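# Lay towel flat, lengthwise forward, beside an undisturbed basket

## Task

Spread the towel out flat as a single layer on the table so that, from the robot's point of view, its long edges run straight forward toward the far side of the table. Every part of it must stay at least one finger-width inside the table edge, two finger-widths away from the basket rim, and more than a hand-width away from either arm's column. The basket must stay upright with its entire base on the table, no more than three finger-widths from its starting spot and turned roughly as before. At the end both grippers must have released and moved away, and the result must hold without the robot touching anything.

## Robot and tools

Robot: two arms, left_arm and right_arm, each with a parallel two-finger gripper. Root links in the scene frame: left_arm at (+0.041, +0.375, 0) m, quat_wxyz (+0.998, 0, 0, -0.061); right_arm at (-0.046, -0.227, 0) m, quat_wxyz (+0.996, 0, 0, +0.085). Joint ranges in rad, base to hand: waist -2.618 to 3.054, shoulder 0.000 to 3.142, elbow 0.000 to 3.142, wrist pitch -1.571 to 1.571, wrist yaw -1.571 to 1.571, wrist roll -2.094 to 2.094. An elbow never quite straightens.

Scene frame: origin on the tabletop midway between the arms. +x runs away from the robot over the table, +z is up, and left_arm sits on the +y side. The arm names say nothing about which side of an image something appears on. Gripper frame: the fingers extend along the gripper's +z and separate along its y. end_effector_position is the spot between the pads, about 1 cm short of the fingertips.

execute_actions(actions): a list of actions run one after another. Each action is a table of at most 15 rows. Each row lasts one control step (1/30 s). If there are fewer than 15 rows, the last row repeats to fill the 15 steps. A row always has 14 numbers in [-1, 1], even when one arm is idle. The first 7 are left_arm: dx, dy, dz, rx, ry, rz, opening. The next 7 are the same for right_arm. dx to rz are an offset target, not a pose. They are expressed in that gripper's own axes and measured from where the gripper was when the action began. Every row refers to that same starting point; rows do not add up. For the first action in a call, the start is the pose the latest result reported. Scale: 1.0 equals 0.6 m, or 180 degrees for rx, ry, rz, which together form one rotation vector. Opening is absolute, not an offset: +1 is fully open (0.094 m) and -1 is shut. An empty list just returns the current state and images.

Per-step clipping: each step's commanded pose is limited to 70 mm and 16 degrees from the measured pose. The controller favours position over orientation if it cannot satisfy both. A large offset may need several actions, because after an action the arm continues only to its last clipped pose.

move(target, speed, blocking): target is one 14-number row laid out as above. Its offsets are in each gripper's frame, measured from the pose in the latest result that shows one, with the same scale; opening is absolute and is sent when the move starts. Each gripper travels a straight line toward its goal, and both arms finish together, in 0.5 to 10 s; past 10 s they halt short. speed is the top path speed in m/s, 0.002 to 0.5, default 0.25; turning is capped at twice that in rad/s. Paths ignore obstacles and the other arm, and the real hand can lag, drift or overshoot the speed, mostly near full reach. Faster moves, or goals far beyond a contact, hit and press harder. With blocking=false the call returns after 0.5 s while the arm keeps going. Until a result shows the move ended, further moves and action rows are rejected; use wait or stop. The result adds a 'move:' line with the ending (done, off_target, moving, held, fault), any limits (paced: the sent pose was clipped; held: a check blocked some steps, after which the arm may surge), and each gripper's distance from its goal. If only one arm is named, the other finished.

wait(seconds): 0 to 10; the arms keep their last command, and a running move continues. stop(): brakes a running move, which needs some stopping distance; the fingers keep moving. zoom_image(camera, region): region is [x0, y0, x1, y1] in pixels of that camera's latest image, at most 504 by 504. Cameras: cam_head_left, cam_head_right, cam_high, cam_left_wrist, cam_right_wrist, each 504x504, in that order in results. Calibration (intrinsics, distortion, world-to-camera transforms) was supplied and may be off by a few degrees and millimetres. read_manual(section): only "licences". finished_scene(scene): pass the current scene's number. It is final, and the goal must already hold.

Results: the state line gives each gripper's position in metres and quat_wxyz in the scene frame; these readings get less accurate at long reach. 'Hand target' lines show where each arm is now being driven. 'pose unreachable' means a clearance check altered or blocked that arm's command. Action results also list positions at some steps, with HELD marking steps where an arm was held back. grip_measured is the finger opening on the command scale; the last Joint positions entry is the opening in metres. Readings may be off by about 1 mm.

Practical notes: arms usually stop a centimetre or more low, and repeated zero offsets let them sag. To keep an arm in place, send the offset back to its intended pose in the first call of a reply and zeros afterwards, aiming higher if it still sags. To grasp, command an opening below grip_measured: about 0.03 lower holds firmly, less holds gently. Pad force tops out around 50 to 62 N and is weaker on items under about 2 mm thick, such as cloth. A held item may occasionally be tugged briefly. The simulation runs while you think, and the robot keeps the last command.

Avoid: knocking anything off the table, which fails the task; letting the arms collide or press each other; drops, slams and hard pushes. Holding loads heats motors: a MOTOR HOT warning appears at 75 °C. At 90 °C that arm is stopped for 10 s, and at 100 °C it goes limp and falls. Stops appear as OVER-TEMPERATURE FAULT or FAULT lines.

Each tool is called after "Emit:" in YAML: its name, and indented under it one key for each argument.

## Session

Emit:
execute_actions:
  actions: []

Scene clock: 0.00 s.
left_arm: end_effector_position=(+0.5235, +0.3534, +0.1812) grip_measured=+1.000 end_effector_quat_wxyz=(+0.615, -0.497, +0.589, -0.165) | right_arm: end_effector_position=(-0.1072, +0.2344, +0.2752) grip_measured=+1.000 end_effector_quat_wxyz=(-0.547, +0.744, -0.183, -0.337)
Joint positions: left_arm=[-0.167  1.74   0.879  0.61  -0.711 -1.128  0.094] | right_arm=[ 1.422  1.42   0.937  0.3   -0.284 -0.829  0.094]
Joint velocities: left_arm=[-0.007 -0.012 -0.002  0.007  0.007  0.022  0.   ] | right_arm=[-0.017  0.007 -0.002 -0.051  0.007 -0.066  0.   ]
Motor temperatures (°C, as the motors report them): left_arm=[27 27 28 28 28 26] | right_arm=[25 28 27 27 25 26]
Hand target (left_arm): +0.523, +0.354, +0.184; +0.616, -0.496, +0.589, -0.163
Hand target (right_arm): -0.108, +0.234, +0.285; -0.554, +0.736, -0.181, -0.343
camera_calibration (this result's frames):
cam_left_wrist: T_world_to_cam=[[0.329957, -0.415603, 0.847587, -0.187153], [-0.439379, -0.862298, -0.251771, 0.59948], [0.835509, -0.289338, -0.467128, -0.15138], [0, 0, 0, 1]] pos_world=[0.45163, 0.395349, 0.238846]
cam_right_wrist: T_world_to_cam=[[0.59196, 0.332266, 0.734291, -0.214292], [0.797118, -0.375997, -0.472472, 0.355027], [0.119105, 0.865001, -0.48743, 0.0365087], [0, 0, 0, 1]] pos_world=[-0.160494, 0.173111, 0.342888]

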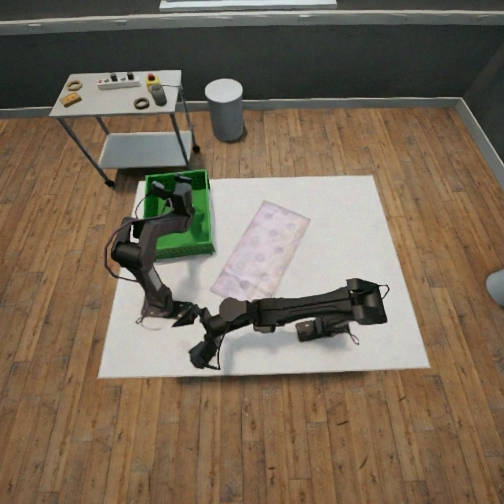

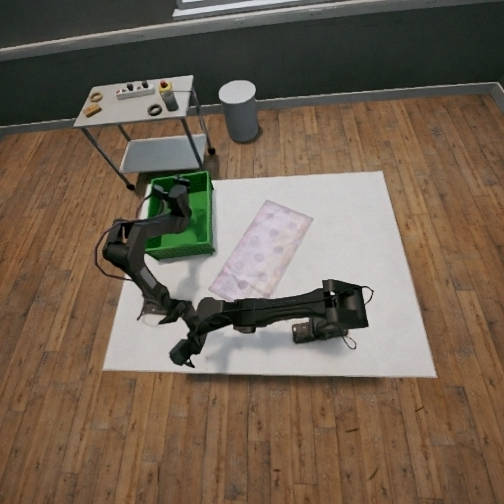

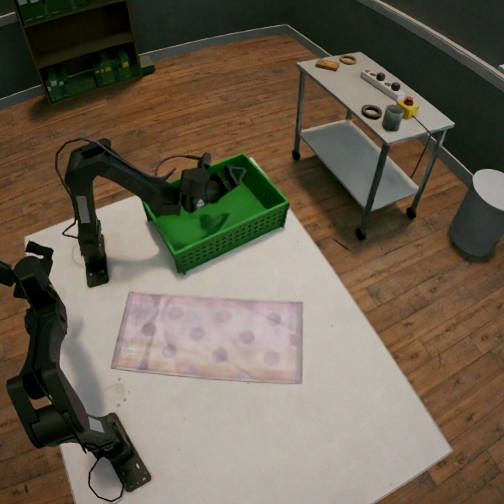

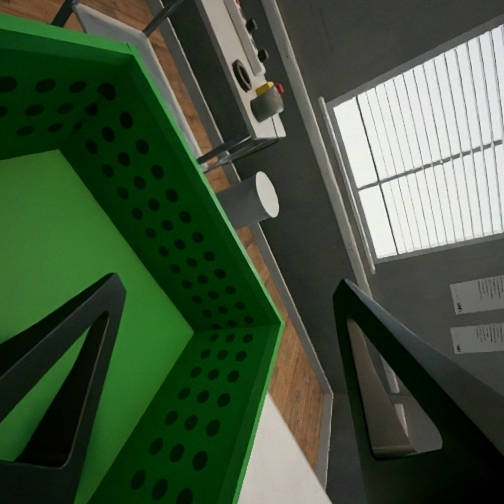

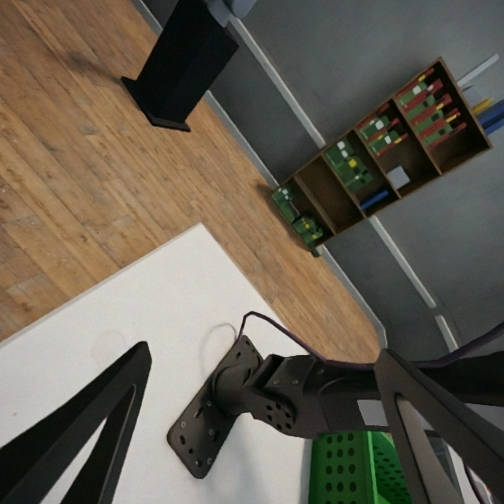

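Emit:
move:
  target: [0,0,0,0,0,0,1,0.8,-0.118,-0.789,0.402,0.428,0.568,-1]
  speed: 0.3

Emit:
move:
  target: [0,0,0,0,0,0,1,0.034,0,0.085,0,0,0,-1]
  speed: 0.06

Emit:
move:
  target: [0,0,0,0,0,0,1,-0.195,0.19,0.097,0,0,0,-1]
  speed: 0.04

Scene clock: 5.23 s.
left_arm: end_effector_position=(+0.5235, +0.3534, +0.1812) grip_measured=+1.000 end_effector_quat_wxyz=(+0.615, -0.497, +0.589, -0.165) | right_arm: end_effector_position=(+0.4155, -0.1453, +0.0674) grip_measured=-0.985 end_effector_quat_wxyz=(+0.190, -0.008, +0.982, -0.005)
Joint positions: left_arm=[-0.167  1.74   0.879  0.61  -0.711 -1.128  0.094] | right_arm=[ 0.033  2.013  1.537 -0.721  0.082  0.171  0.001]
Joint velocities: left_arm=[-0.017  0.007 -0.012 -0.007 -0.037 -0.051  0.   ] | right_arm=[-0.007 -0.007  0.007 -0.022  0.022  0.022 -0.001]
Motor temperatures (°C, as the motors report them): left_arm=[27 28 28 29 28 26] | right_arm=[25 28 28 28 25 26]
Hand target (left_arm): +0.524, +0.353, +0.181; +0.615, -0.497, +0.589, -0.165
Hand target (right_arm): +0.423, -0.149, +0.077; +0.203, +0.001, +0.979, -0.008
Off the commanded pose (left_arm): 0.000 m, 0 deg.
Off the commanded pose (right_arm): 0.007 m, 1 deg.
move: done
camera_calibration (this result's frames):
cam_left_wrist: T_world_to_cam=[[0.329957, -0.415603, 0.847587, -0.187153], [-0.439379, -0.862298, -0.251771, 0.59948], [0.835509, -0.289338, -0.467128, -0.15138], [0, 0, 0, 1]] pos_world=[0.45163, 0.395349, 0.238846]
cam_right_wrist: T_world_to_cam=[[0.0773488, -0.996486, 0.0321341, -0.176907], [-0.985425, -0.071513, 0.154347, 0.440043], [-0.151507, -0.0436043, -0.987494, 0.21557], [0, 0, 0, 1]] pos_world=[0.479973, -0.135417, 0.15064]

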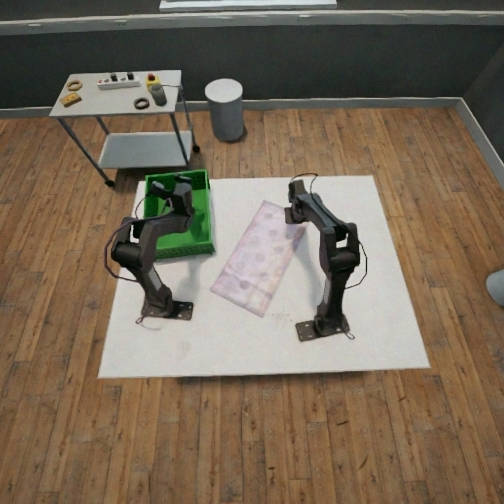

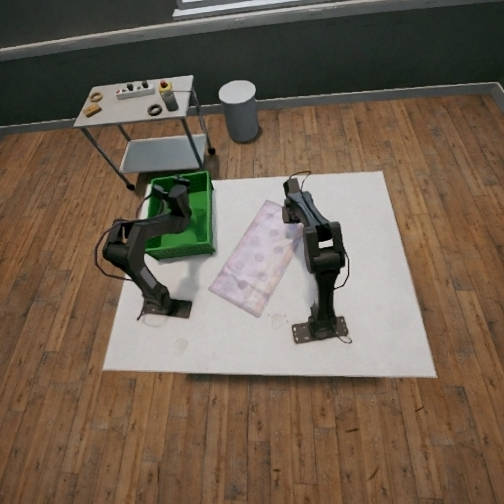

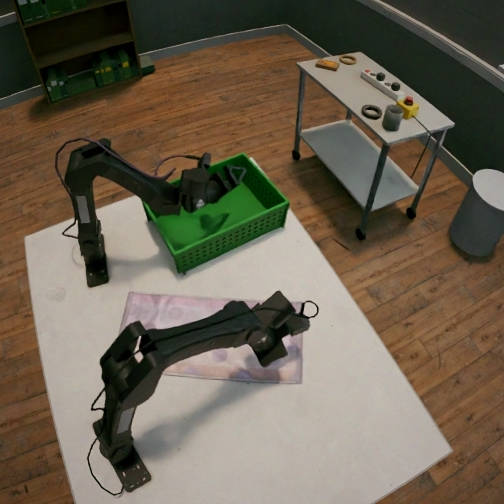

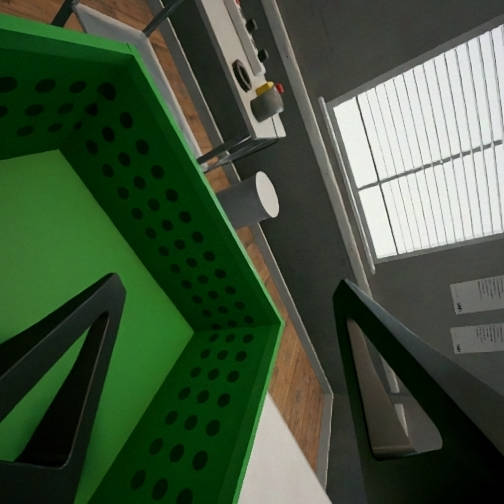

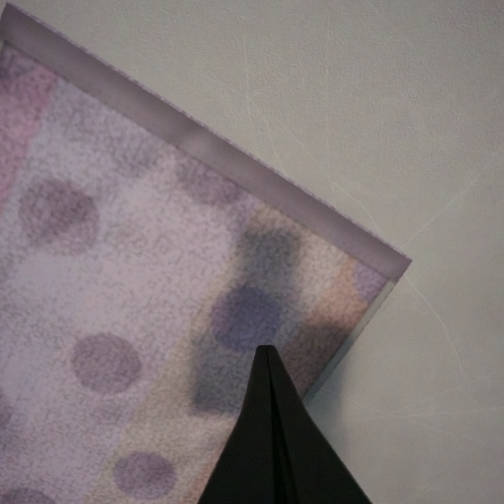

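Scene clock: 6.57 s.
left_arm: end_effector_position=(+0.5235, +0.3534, +0.1812) grip_measured=+1.000 end_effector_quat_wxyz=(+0.615, -0.497, +0.589, -0.165) | right_arm: end_effector_position=(+0.4177, -0.1449, +0.0234) grip_measured=-0.985 end_effector_quat_wxyz=(+0.197, -0.008, +0.980, -0.003)
Joint positions: left_arm=[-0.167  1.74   0.879  0.61  -0.711 -1.128  0.094] | right_arm=[ 0.033  2.063  1.421 -0.54   0.082  0.171  0.001]
Joint velocities: left_arm=[-0.002 -0.022  0.012 -0.037 -0.022  0.051  0.   ] | right_arm=[ 0.012 -0.012  0.007  0.095  0.007 -0.022  0.001]
Motor temperatures (°C, as the motors report them): left_arm=[27 28 28 29 28 26] | right_arm=[25 29 28 28 25 26]
Hand target (left_arm): +0.524, +0.353, +0.181; +0.615, -0.497, +0.589, -0.165
Hand target (right_arm): +0.415, -0.147, +0.013; +0.190, -0.008, +0.982, -0.005
Off the commanded pose (left_arm): 0.000 m, 0 deg.
Off the commanded pose (right_arm): 0.011 m, 1 deg.
move: off_target (right_arm)
camera_calibration (this result's frames):
cam_left_wrist: T_world_to_cam=[[0.329957, -0.415603, 0.847587, -0.187153], [-0.439379, -0.862298, -0.251771, 0.59948], [0.835509, -0.289338, -0.467128, -0.15138], [0, 0, 0, 1]] pos_world=[0.45163, 0.395349, 0.238846]
cam_right_wrist: T_world_to_cam=[[0.0768718, -0.996585, 0.0301569, -0.174981], [-0.987672, -0.0719778, 0.139009, 0.450243], [-0.136364, -0.040471, -0.989832, 0.166589], [0, 0, 0, 1]] pos_world=[0.48086, -0.135234, 0.107584]

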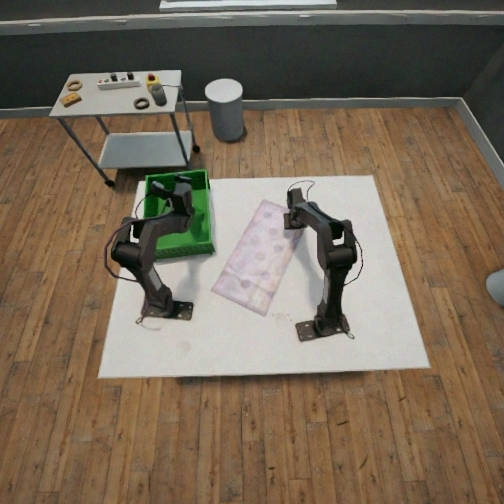

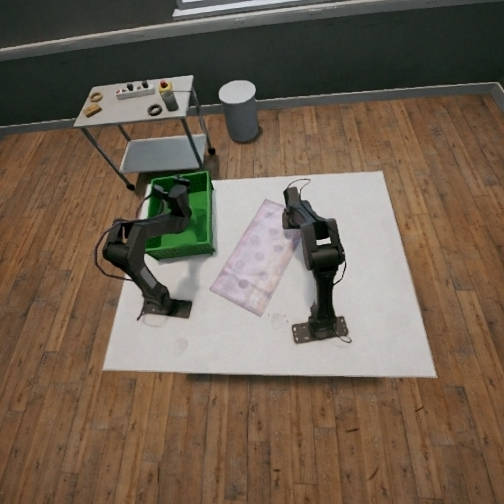

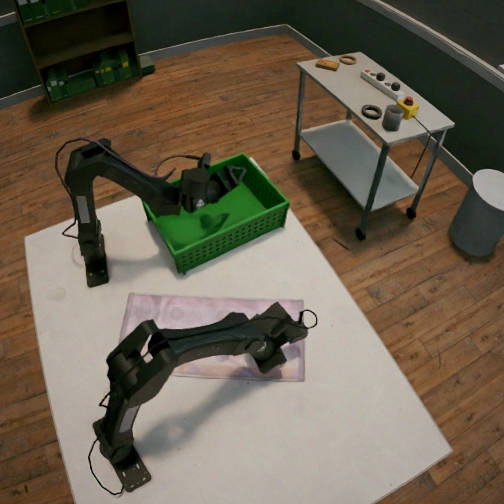

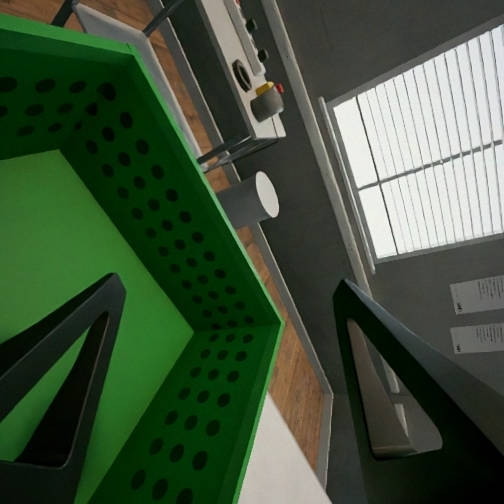

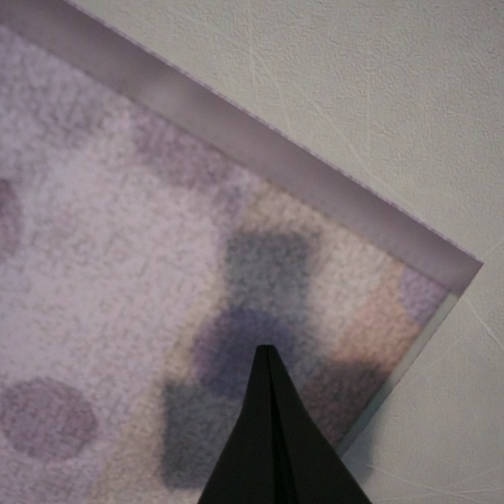

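Scene clock: 11.13 s.
left_arm: end_effector_position=(+0.5235, +0.3534, +0.1812) grip_measured=+1.000 end_effector_quat_wxyz=(+0.615, -0.497, +0.589, -0.165) | right_arm: end_effector_position=(+0.5558, -0.0365, +0.0269) grip_measured=-0.985 end_effector_quat_wxyz=(+0.240, -0.005, +0.971, +0.009)
Joint positions: left_arm=[-0.167  1.74   0.879  0.61  -0.711 -1.128  0.094] | right_arm=[ 0.173  2.871  2.863 -1.096  0.139  0.301  0.001]
Joint velocities: left_arm=[-0.012 -0.007 -0.007  0.022 -0.007 -0.051  0.   ] | right_arm=[ 0.002  0.012  0.027 -0.051  0.037 -0.037  0.   ]
Motor temperatures (°C, as the motors report them): left_arm=[27 29 29 30 28 26] | right_arm=[25 30 28 28 25 26]
Hand target (left_arm): +0.524, +0.353, +0.181; +0.615, -0.497, +0.589, -0.165
Hand target (right_arm): +0.544, -0.030, +0.009; +0.215, -0.009, +0.977, +0.005
Off the commanded pose (left_arm): 0.000 m, 0 deg.
Off the commanded pose (right_arm): 0.018 m, 5 deg.
elbow stopped short (right arm): the move would have taken joint 3 (elbow) straighter than the controller allows; a more bent joint 3 avoids this.
move: off_target (right_arm)
camera_calibration (this result's frames):
cam_left_wrist: T_world_to_cam=[[0.329957, -0.415603, 0.847587, -0.187153], [-0.439379, -0.862298, -0.251771, 0.59948], [0.835509, -0.289338, -0.467128, -0.15138], [0, 0, 0, 1]] pos_world=[0.45163, 0.395349, 0.238846]
cam_right_wrist: T_world_to_cam=[[0.073587, -0.997235, 0.0103206, -0.0753788], [-0.996096, -0.0729889, 0.0496581, 0.601003], [-0.0487675, -0.0139345, -0.998713, 0.145853], [0, 0, 0, 1]] pos_world=[0.611316, -0.0292715, 0.116598]

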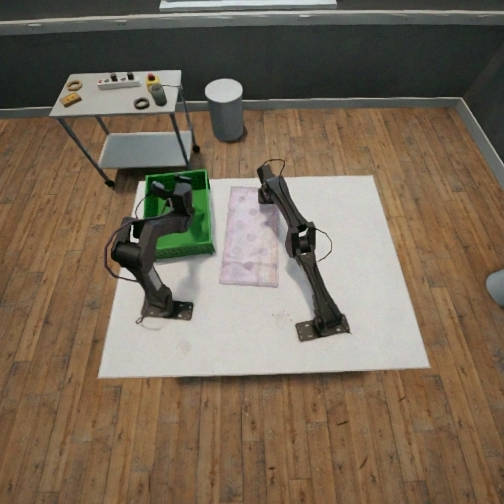

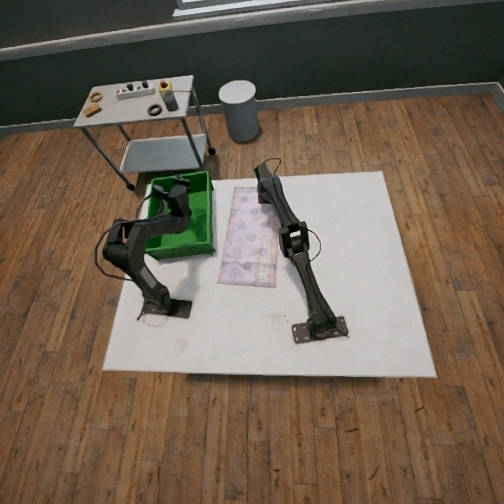

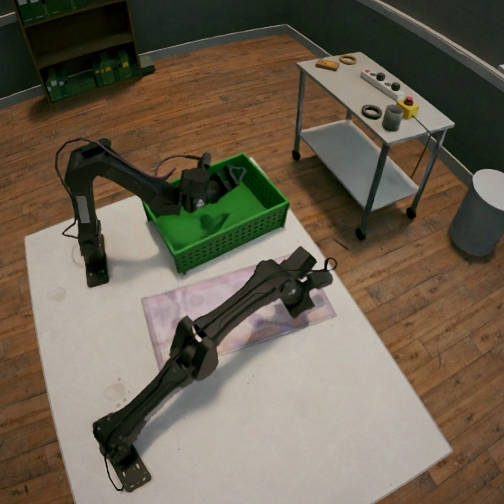

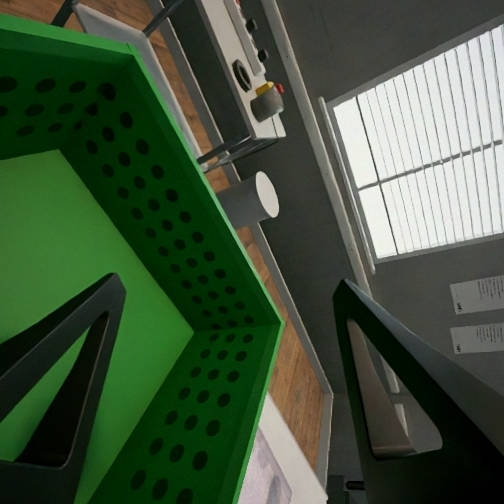

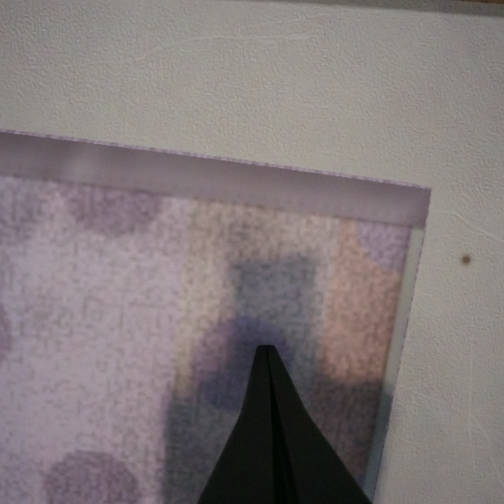

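Emit:
move:
  target: [0,0,0,0,0,0,1,0,0,-0.085,0,0,0,-1]

Emit:
move:
  target: [0,0,0,0,0,0,1,0.37,0,-0.16,0,0,0,-1]

Emit:
move:
  target: [0,0,0,0,0,0,1,0.03,0,0.057,0,0,0,-1]
  speed: 0.05

Emit:
move:
  target: [0,0,0,0,0,0,1,0.008,-0.11,0.015,0,0,0,-1]
  speed: 0.04

Scene clock: 12.43 s.
left_arm: end_effector_position=(+0.5235, +0.3534, +0.1812) grip_measured=+1.000 end_effector_quat_wxyz=(+0.615, -0.497, +0.589, -0.165) | right_arm: end_effector_position=(+0.5299, -0.0458, +0.0564) grip_measured=-0.985 end_effector_quat_wxyz=(+0.218, -0.003, +0.976, +0.002)
Joint positions: left_arm=[-0.167  1.74   0.879  0.61  -0.711 -1.128  0.094] | right_arm=[ 0.173  2.663  2.589 -1.078  0.14   0.308  0.001]
Joint velocities: left_arm=[-0.002 -0.032  0.007 -0.066  0.022  0.022  0.   ] | right_arm=[-0.022 -0.012  0.007  0.051  0.022  0.051  0.001]
Motor temperatures (°C, as the motors report them): left_arm=[27 29 29 30 28 26] | right_arm=[25 30 28 28 25 26]
Hand target (left_arm): +0.524, +0.353, +0.181; +0.615, -0.497, +0.589, -0.165
Hand target (right_arm): +0.533, -0.037, +0.072; +0.239, -0.004, +0.971, +0.009
Off the commanded pose (left_arm): 0.000 m, 0 deg.
Off the commanded pose (right_arm): 0.018 m, 3 deg.
move: off_target (right_arm)
camera_calibration (this result's frames):
cam_left_wrist: T_world_to_cam=[[0.329957, -0.415603, 0.847587, -0.187153], [-0.439379, -0.862298, -0.251771, 0.59948], [0.835509, -0.289338, -0.467128, -0.15138], [0, 0, 0, 1]] pos_world=[0.45163, 0.395349, 0.238846]
cam_right_wrist: T_world_to_cam=[[0.0683448, -0.997444, 0.0208225, -0.080929], [-0.993192, -0.0660503, 0.0959522, 0.569217], [-0.0943317, -0.0272385, -0.995168, 0.197228], [0, 0, 0, 1]] pos_world=[0.589478, -0.037753, 0.143343]

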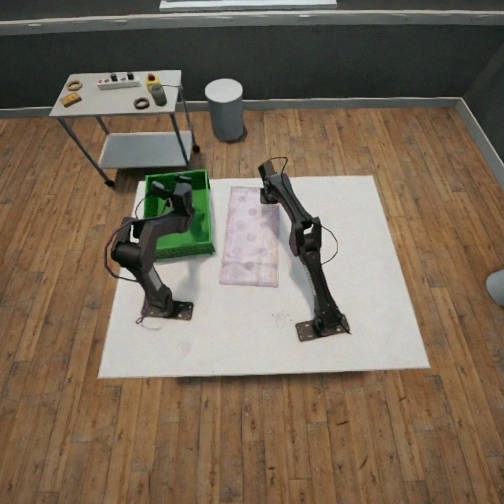

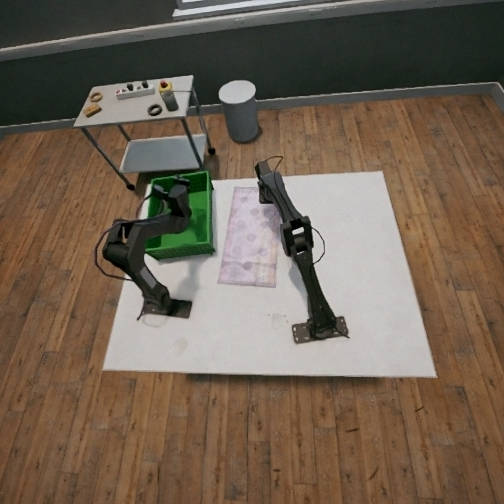

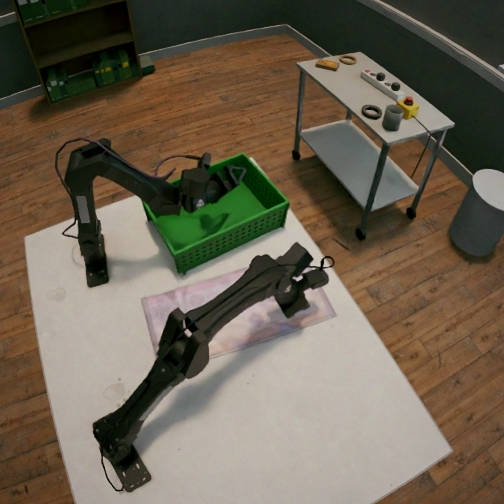

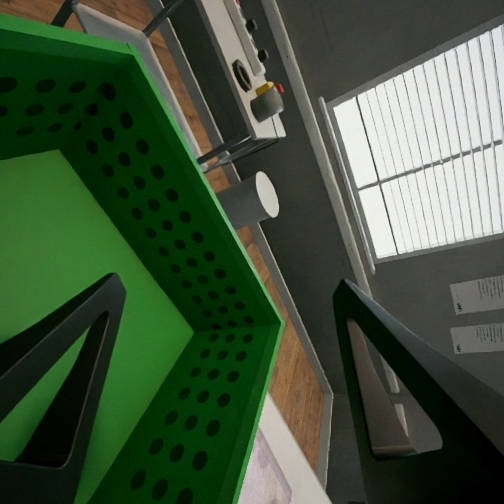

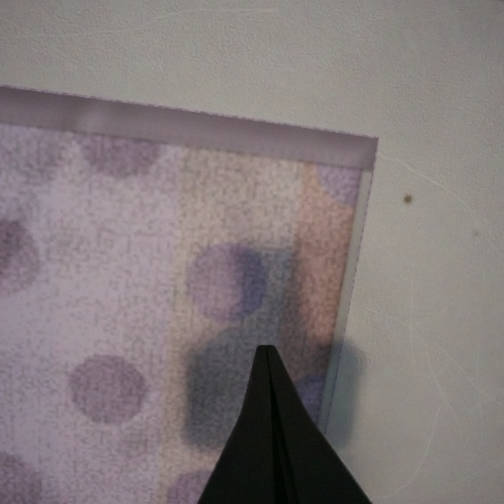

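Scene clock: 14.07 s.
left_arm: end_effector_position=(+0.5235, +0.3534, +0.1812) grip_measured=+1.000 end_effector_quat_wxyz=(+0.615, -0.497, +0.589, -0.165) | right_arm: end_effector_position=(+0.2861, -0.0446, +0.0478) grip_measured=-0.985 end_effector_quat_wxyz=(+0.199, -0.007, +0.980, +0.003)
Joint positions: left_arm=[-0.167  1.74   0.879  0.61  -0.711 -1.128  0.094] | right_arm=[ 0.429  1.739  1.087 -0.578  0.215  0.549  0.001]
Joint velocities: left_arm=[-0.017  0.032  0.012  0.051  0.007 -0.007  0.   ] | right_arm=[-0.002 -0.002 -0.022 -0.037  0.007  0.037  0.   ]
Motor temperatures (°C, as the motors report them): left_arm=[27 29 29 30 28 26] | right_arm=[25 31 28 28 25 26]
Hand target (left_arm): +0.524, +0.353, +0.181; +0.615, -0.497, +0.589, -0.165
Hand target (right_arm): +0.288, -0.044, +0.053; +0.215, -0.002, +0.977, +0.005
Off the commanded pose (left_arm): 0.000 m, 0 deg.
Off the commanded pose (right_arm): 0.004 m, 2 deg.
move: done
camera_calibration (this result's frames):
cam_left_wrist: T_world_to_cam=[[0.329957, -0.415603, 0.847587, -0.187153], [-0.439379, -0.862298, -0.251771, 0.59948], [0.835509, -0.289338, -0.467128, -0.15138], [0, 0, 0, 1]] pos_world=[0.45163, 0.395349, 0.238846]
cam_right_wrist: T_world_to_cam=[[0.077041, -0.996876, 0.0174225, -0.0651343], [-0.988193, -0.0740255, 0.134144, 0.324326], [-0.132435, -0.0275513, -0.990809, 0.176404], [0, 0, 0, 1]] pos_world=[0.348876, -0.0360622, 0.132411]

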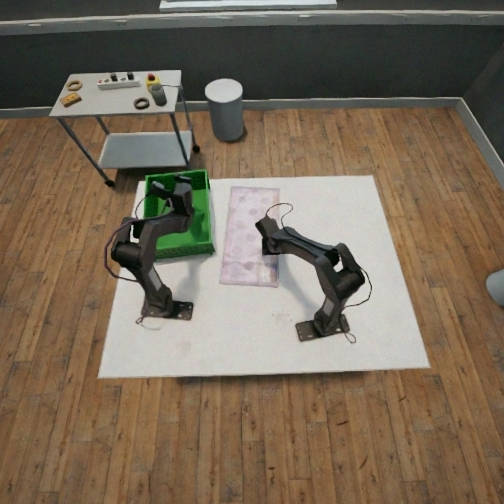

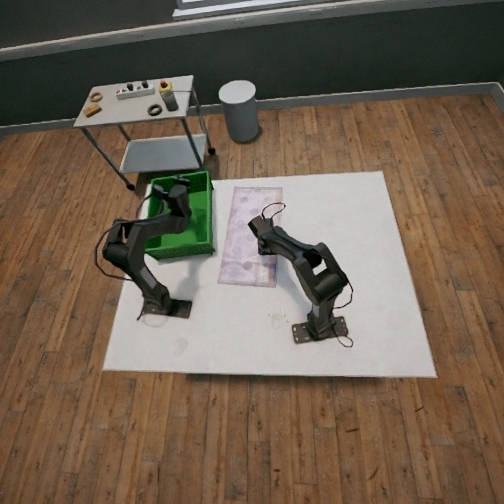

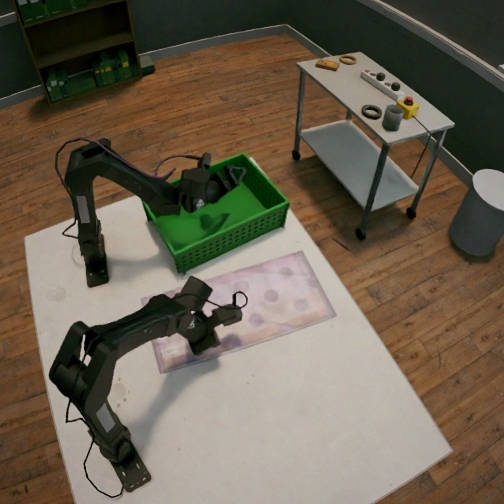

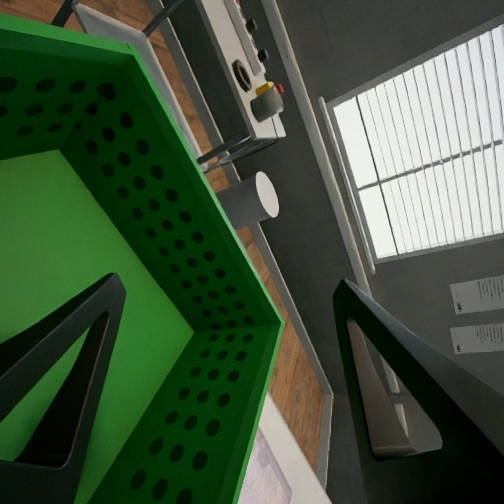

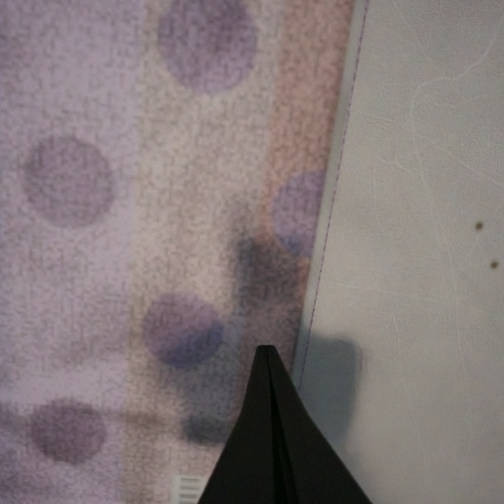

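Scene clock: 15.20 s.
left_arm: end_effector_position=(+0.5235, +0.3534, +0.1812) grip_measured=+1.000 end_effector_quat_wxyz=(+0.615, -0.497, +0.589, -0.165) | right_arm: end_effector_position=(+0.2872, -0.0437, +0.0207) grip_measured=-0.985 end_effector_quat_wxyz=(+0.208, -0.006, +0.978, +0.009)
Joint positions: left_arm=[-0.167  1.74   0.879  0.61  -0.711 -1.128  0.094] | right_arm=[ 0.429  1.778  1.007 -0.437  0.215  0.549  0.001]
Joint velocities: left_arm=[ 0.002 -0.002 -0.007 -0.125 -0.007 -0.051  0.   ] | right_arm=[-0.002 -0.012 -0.022 -0.022 -0.051  0.051 -0.   ]
Motor temperatures (°C, as the motors report them): left_arm=[27 29 29 30 28 26] | right_arm=[25 31 28 28 25 26]
Hand target (left_arm): +0.524, +0.353, +0.181; +0.615, -0.497, +0.589, -0.165
Hand target (right_arm): +0.282, -0.045, +0.009; +0.199, -0.007, +0.980, +0.003
Off the commanded pose (left_arm): 0.000 m, 0 deg.
Off the commanded pose (right_arm): 0.012 m, 1 deg.
move: off_target (right_arm)
camera_calibration (this result's frames):
cam_left_wrist: T_world_to_cam=[[0.329957, -0.415603, 0.847587, -0.187153], [-0.439379, -0.862298, -0.251771, 0.59948], [0.835509, -0.289338, -0.467128, -0.15138], [0, 0, 0, 1]] pos_world=[0.45163, 0.395349, 0.238846]
cam_right_wrist: T_world_to_cam=[[0.0769642, -0.997013, 0.00644394, -0.0636149], [-0.990363, -0.0757013, 0.115976, 0.330133], [-0.115141, -0.0153078, -0.993231, 0.145376], [0, 0, 0, 1]] pos_world=[0.348587, -0.036208, 0.106514]

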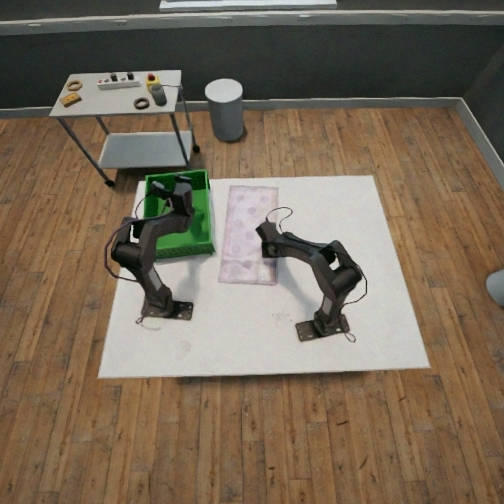

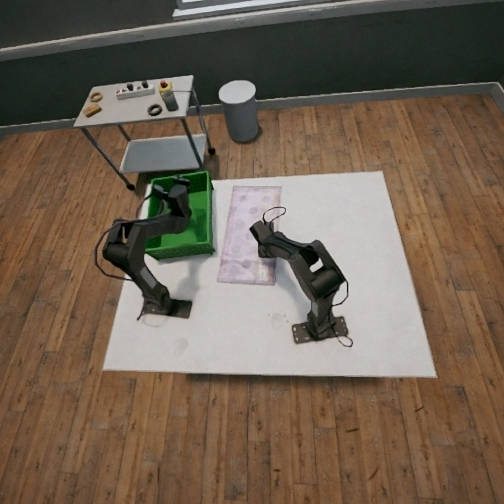

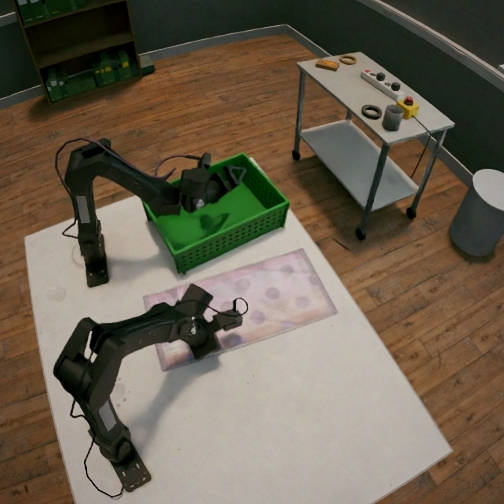

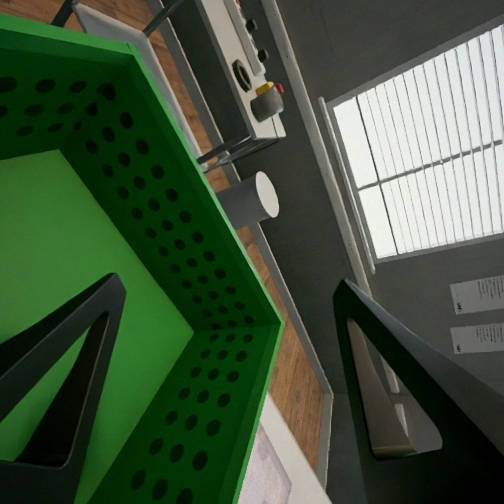

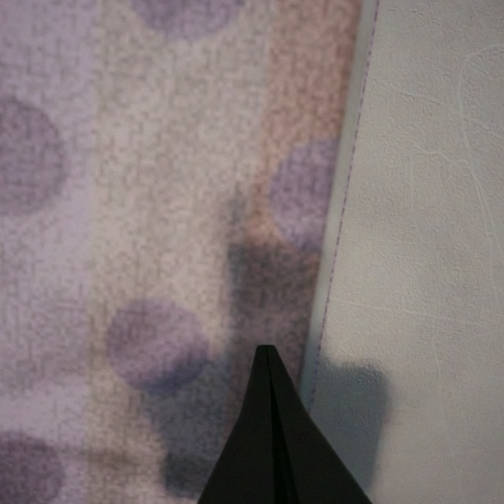

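Scene clock: 17.13 s.
left_arm: end_effector_position=(+0.5235, +0.3534, +0.1812) grip_measured=+1.000 end_effector_quat_wxyz=(+0.615, -0.497, +0.589, -0.165) | right_arm: end_effector_position=(+0.3000, -0.0985, +0.0207) grip_measured=-0.985 end_effector_quat_wxyz=(+0.231, -0.007, +0.973, +0.021)
Joint positions: left_arm=[-0.167  1.74   0.879  0.61  -0.711 -1.128  0.094] | right_arm=[ 0.251  1.687  0.869 -0.307  0.145  0.375  0.001]
Joint velocities: left_arm=[ 0.012  0.022 -0.022 -0.066 -0.022 -0.007  0.   ] | right_arm=[-0.017 -0.002 -0.012 -0.007 -0.066 -0.051 -0.002]
Motor temperatures (°C, as the motors report them): left_arm=[27 29 29 30 28 26] | right_arm=[25 31 28 28 25 26]
Hand target (left_arm): +0.524, +0.353, +0.181; +0.615, -0.497, +0.589, -0.165
Hand target (right_arm): +0.288, -0.110, +0.011; +0.210, -0.006, +0.978, +0.007
Off the commanded pose (left_arm): 0.000 m, 0 deg.
Off the commanded pose (right_arm): 0.020 m, 3 deg.
move: off_target (right_arm)
camera_calibration (this result's frames):
cam_left_wrist: T_world_to_cam=[[0.329957, -0.415603, 0.847587, -0.187153], [-0.439379, -0.862298, -0.251771, 0.59948], [0.835509, -0.289338, -0.467128, -0.15138], [0, 0, 0, 1]] pos_world=[0.45163, 0.395349, 0.238846]
cam_right_wrist: T_world_to_cam=[[0.0842998, -0.996361, -0.0125516, -0.120991], [-0.994094, -0.0849586, 0.0675267, 0.339808], [-0.0683474, 0.00678495, -0.997639, 0.134156], [0, 0, 0, 1]] pos_world=[0.35717, -0.0925912, 0.109375]

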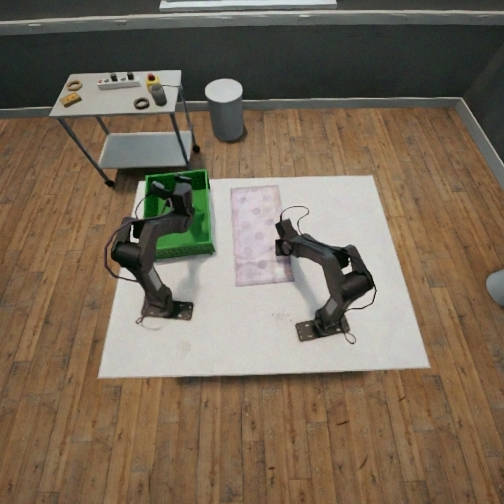

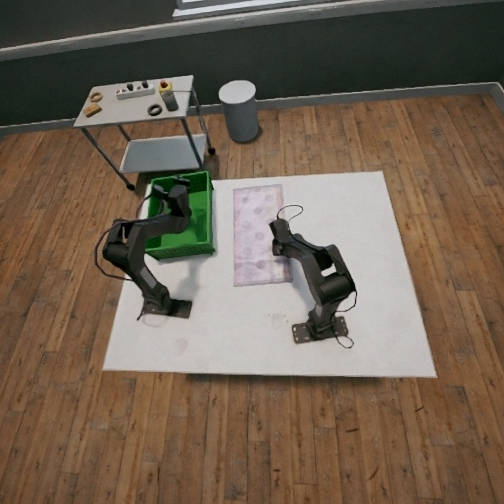

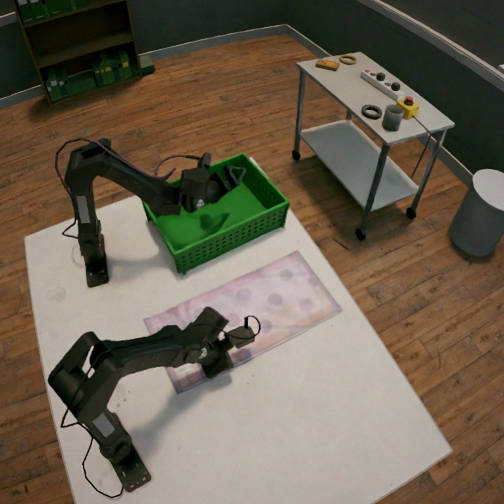

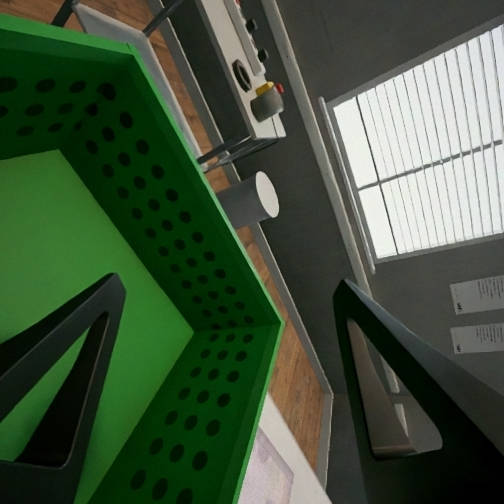

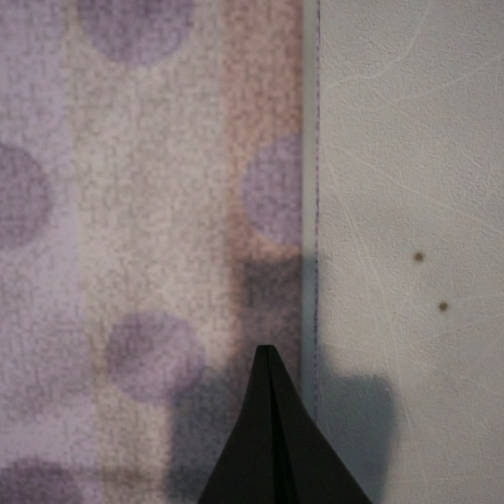

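About 3° off, which should be acceptable. Retreating, and raising the left arm as well.

Emit:
move:
  target: [-0.05,-0.07,-0.02,0,0,0,1,-0.07,0,-0.15,0,0,0,-1]

Emit:
move:
  target: [-0.05,-0.07,-0.02,0,0,0,1,-0.05,-0.4,-0.1,0,0,0,-1]

Emit:
finished_scene:
  scene: 2

Scene clock: 18.37 s.
left_arm: end_effector_position=(+0.5211, +0.3541, +0.2247) grip_measured=+1.000 end_effector_quat_wxyz=(+0.615, -0.496, +0.591, -0.164) | right_arm: end_effector_position=(+0.2937, -0.1011, +0.1130) grip_measured=-0.985 end_effector_quat_wxyz=(+0.223, -0.009, +0.975, +0.018)
Joint positions: left_arm=[-0.167  1.64   0.968  0.417 -0.711 -1.128  0.094] | right_arm=[ 0.251  1.536  1.116 -0.722  0.143  0.373  0.001]
Joint velocities: left_arm=[-0.002 -0.007 -0.022  0.066 -0.022  0.007  0.   ] | right_arm=[-0.017  0.012  0.012 -0.007  0.007 -0.051 -0.001]
Motor temperatures (°C, as the motors report them): left_arm=[27 29 29 31 28 26] | right_arm=[25 31 28 28 25 26]
Hand target (left_arm): +0.521, +0.354, +0.234; +0.616, -0.496, +0.589, -0.166
Hand target (right_arm): +0.298, -0.101, +0.120; +0.231, -0.007, +0.973, +0.021
Off the commanded pose (left_arm): 0.010 m, 0 deg.
Off the commanded pose (right_arm): 0.008 m, 1 deg.
move: done
camera_calibration (this result's frames):
cam_left_wrist: T_world_to_cam=[[0.333052, -0.416526, 0.845921, -0.223847], [-0.440298, -0.862024, -0.251102, 0.610227], [0.833795, -0.288827, -0.470494, -0.127381], [0, 0, 0, 1]] pos_world=[0.449444, 0.396001, 0.282654]
cam_right_wrist: T_world_to_cam=[[0.0863276, -0.996243, -0.00688509, -0.123117], [-0.992663, -0.0866005, 0.0843801, 0.324622], [-0.0846593, -0.000449753, -0.99641, 0.229755], [0, 0, 0, 1]] pos_world=[0.35232, -0.0944384, 0.200691]

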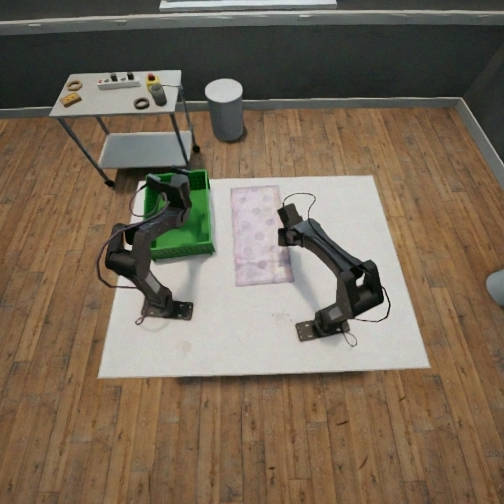

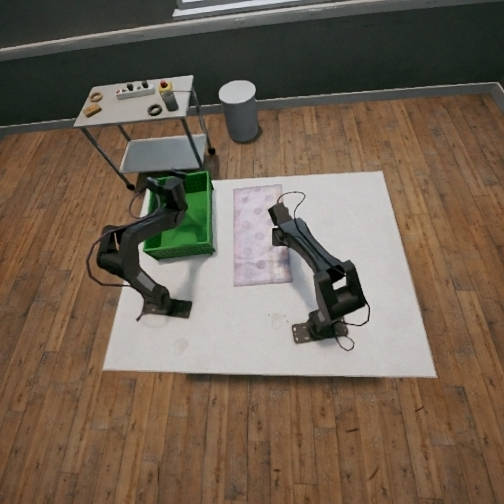

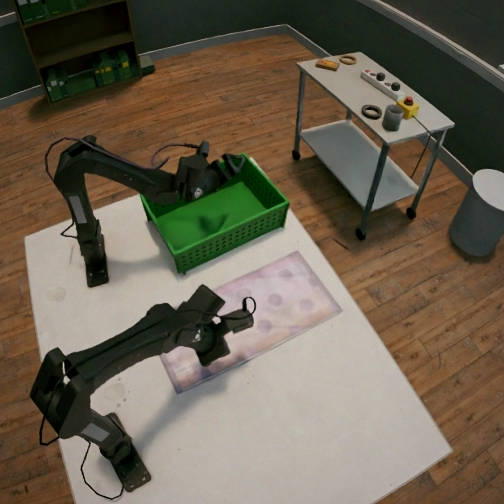

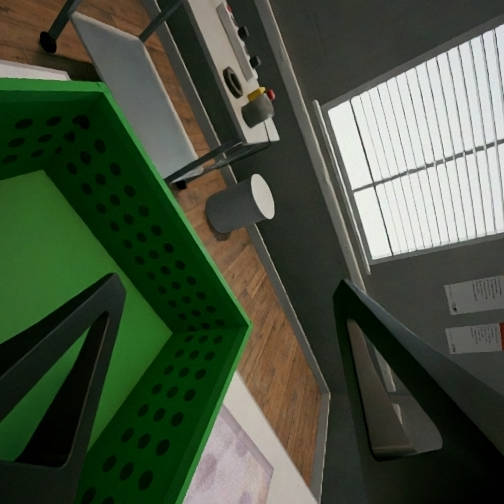

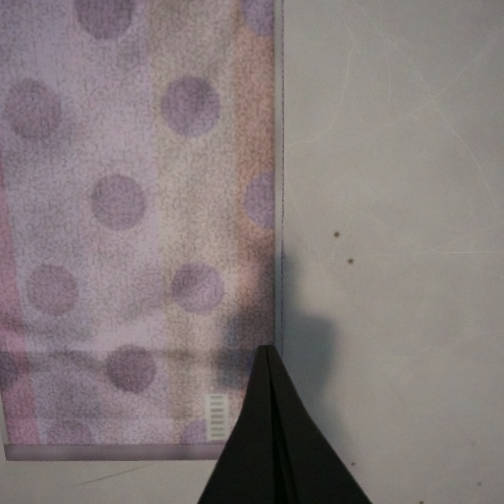

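Scene clock: 20.03 s.
left_arm: end_effector_position=(+0.5211, +0.3541, +0.2620) grip_measured=+1.000 end_effector_quat_wxyz=(+0.611, -0.496, +0.596, -0.159) | right_arm: end_effector_position=(+0.2956, -0.3467, +0.1695) grip_measured=-0.985 end_effector_quat_wxyz=(+0.215, -0.006, +0.977, +0.003)
Joint positions: left_arm=[-0.167  1.588  1.086  0.23  -0.711 -1.128  0.094] | right_arm=[-0.601  1.549  1.362 -0.989 -0.184 -0.405  0.001]
Joint velocities: left_arm=[-0.007 -0.022  0.007 -0.022 -0.022 -0.007  0.   ] | right_arm=[-0.007 -0.012 -0.027 -0.11  -0.037  0.051 -0.001]
Motor temperatures (°C, as the motors report them): left_arm=[27 30 29 31 28 26] | right_arm=[25 31 28 28 25 26]
Hand target (left_arm): +0.518, +0.354, +0.277; +0.615, -0.496, +0.591, -0.164
Hand target (right_arm): +0.301, -0.347, +0.178; +0.227, -0.011, +0.974, +0.006
Off the commanded pose (left_arm): 0.016 m, 1 deg.
Off the commanded pose (right_arm): 0.007 m, 2 deg.
move: off_target (left_arm)
camera_calibration (this result's frames):
cam_left_wrist: T_world_to_cam=[[0.347212, -0.420747, 0.838103, -0.259267], [-0.444495, -0.860773, -0.247981, 0.620529], [0.825753, -0.28643, -0.485891, -0.102454], [0, 0, 0, 1]] pos_world=[0.450445, 0.395703, 0.32139]
cam_right_wrist: T_world_to_cam=[[0.0737538, -0.997101, 0.018712, -0.368505], [-0.992248, -0.0714871, 0.101656, 0.302638], [-0.100024, -0.0260645, -0.994644, 0.281478], [0, 0, 0, 1]] pos_world=[0.355625, -0.338466, 0.2561]

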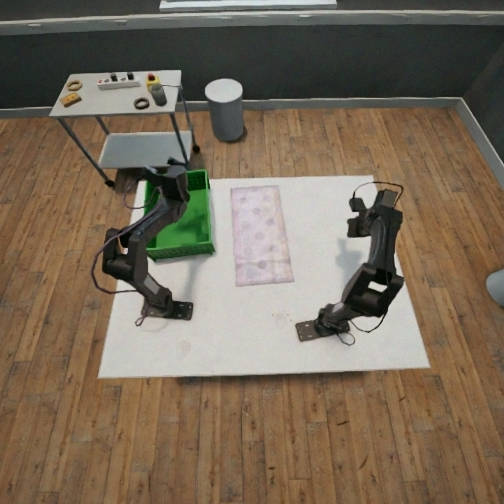

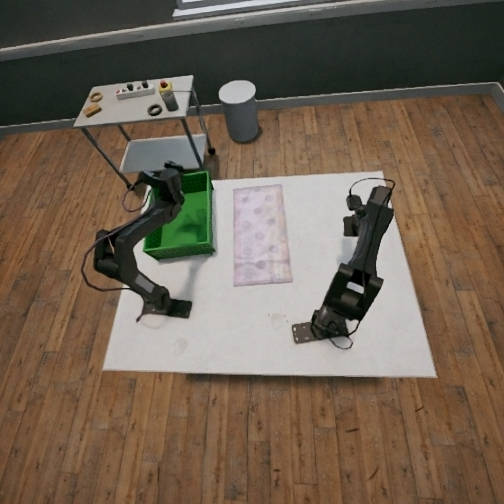

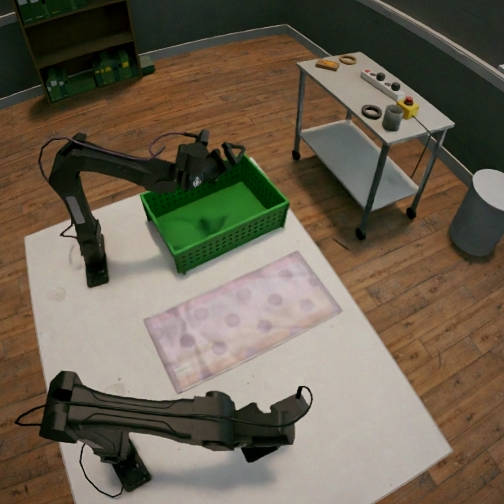

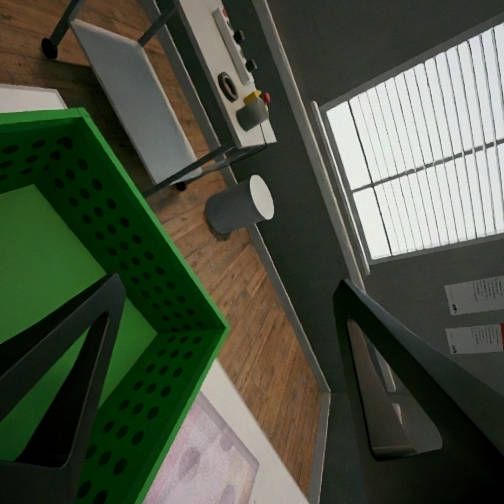

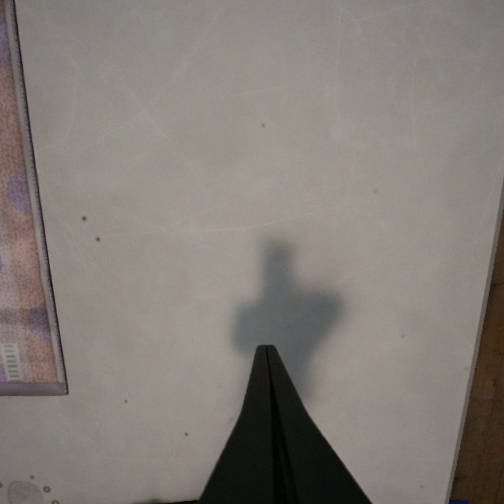

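The scene is finished: the task was done.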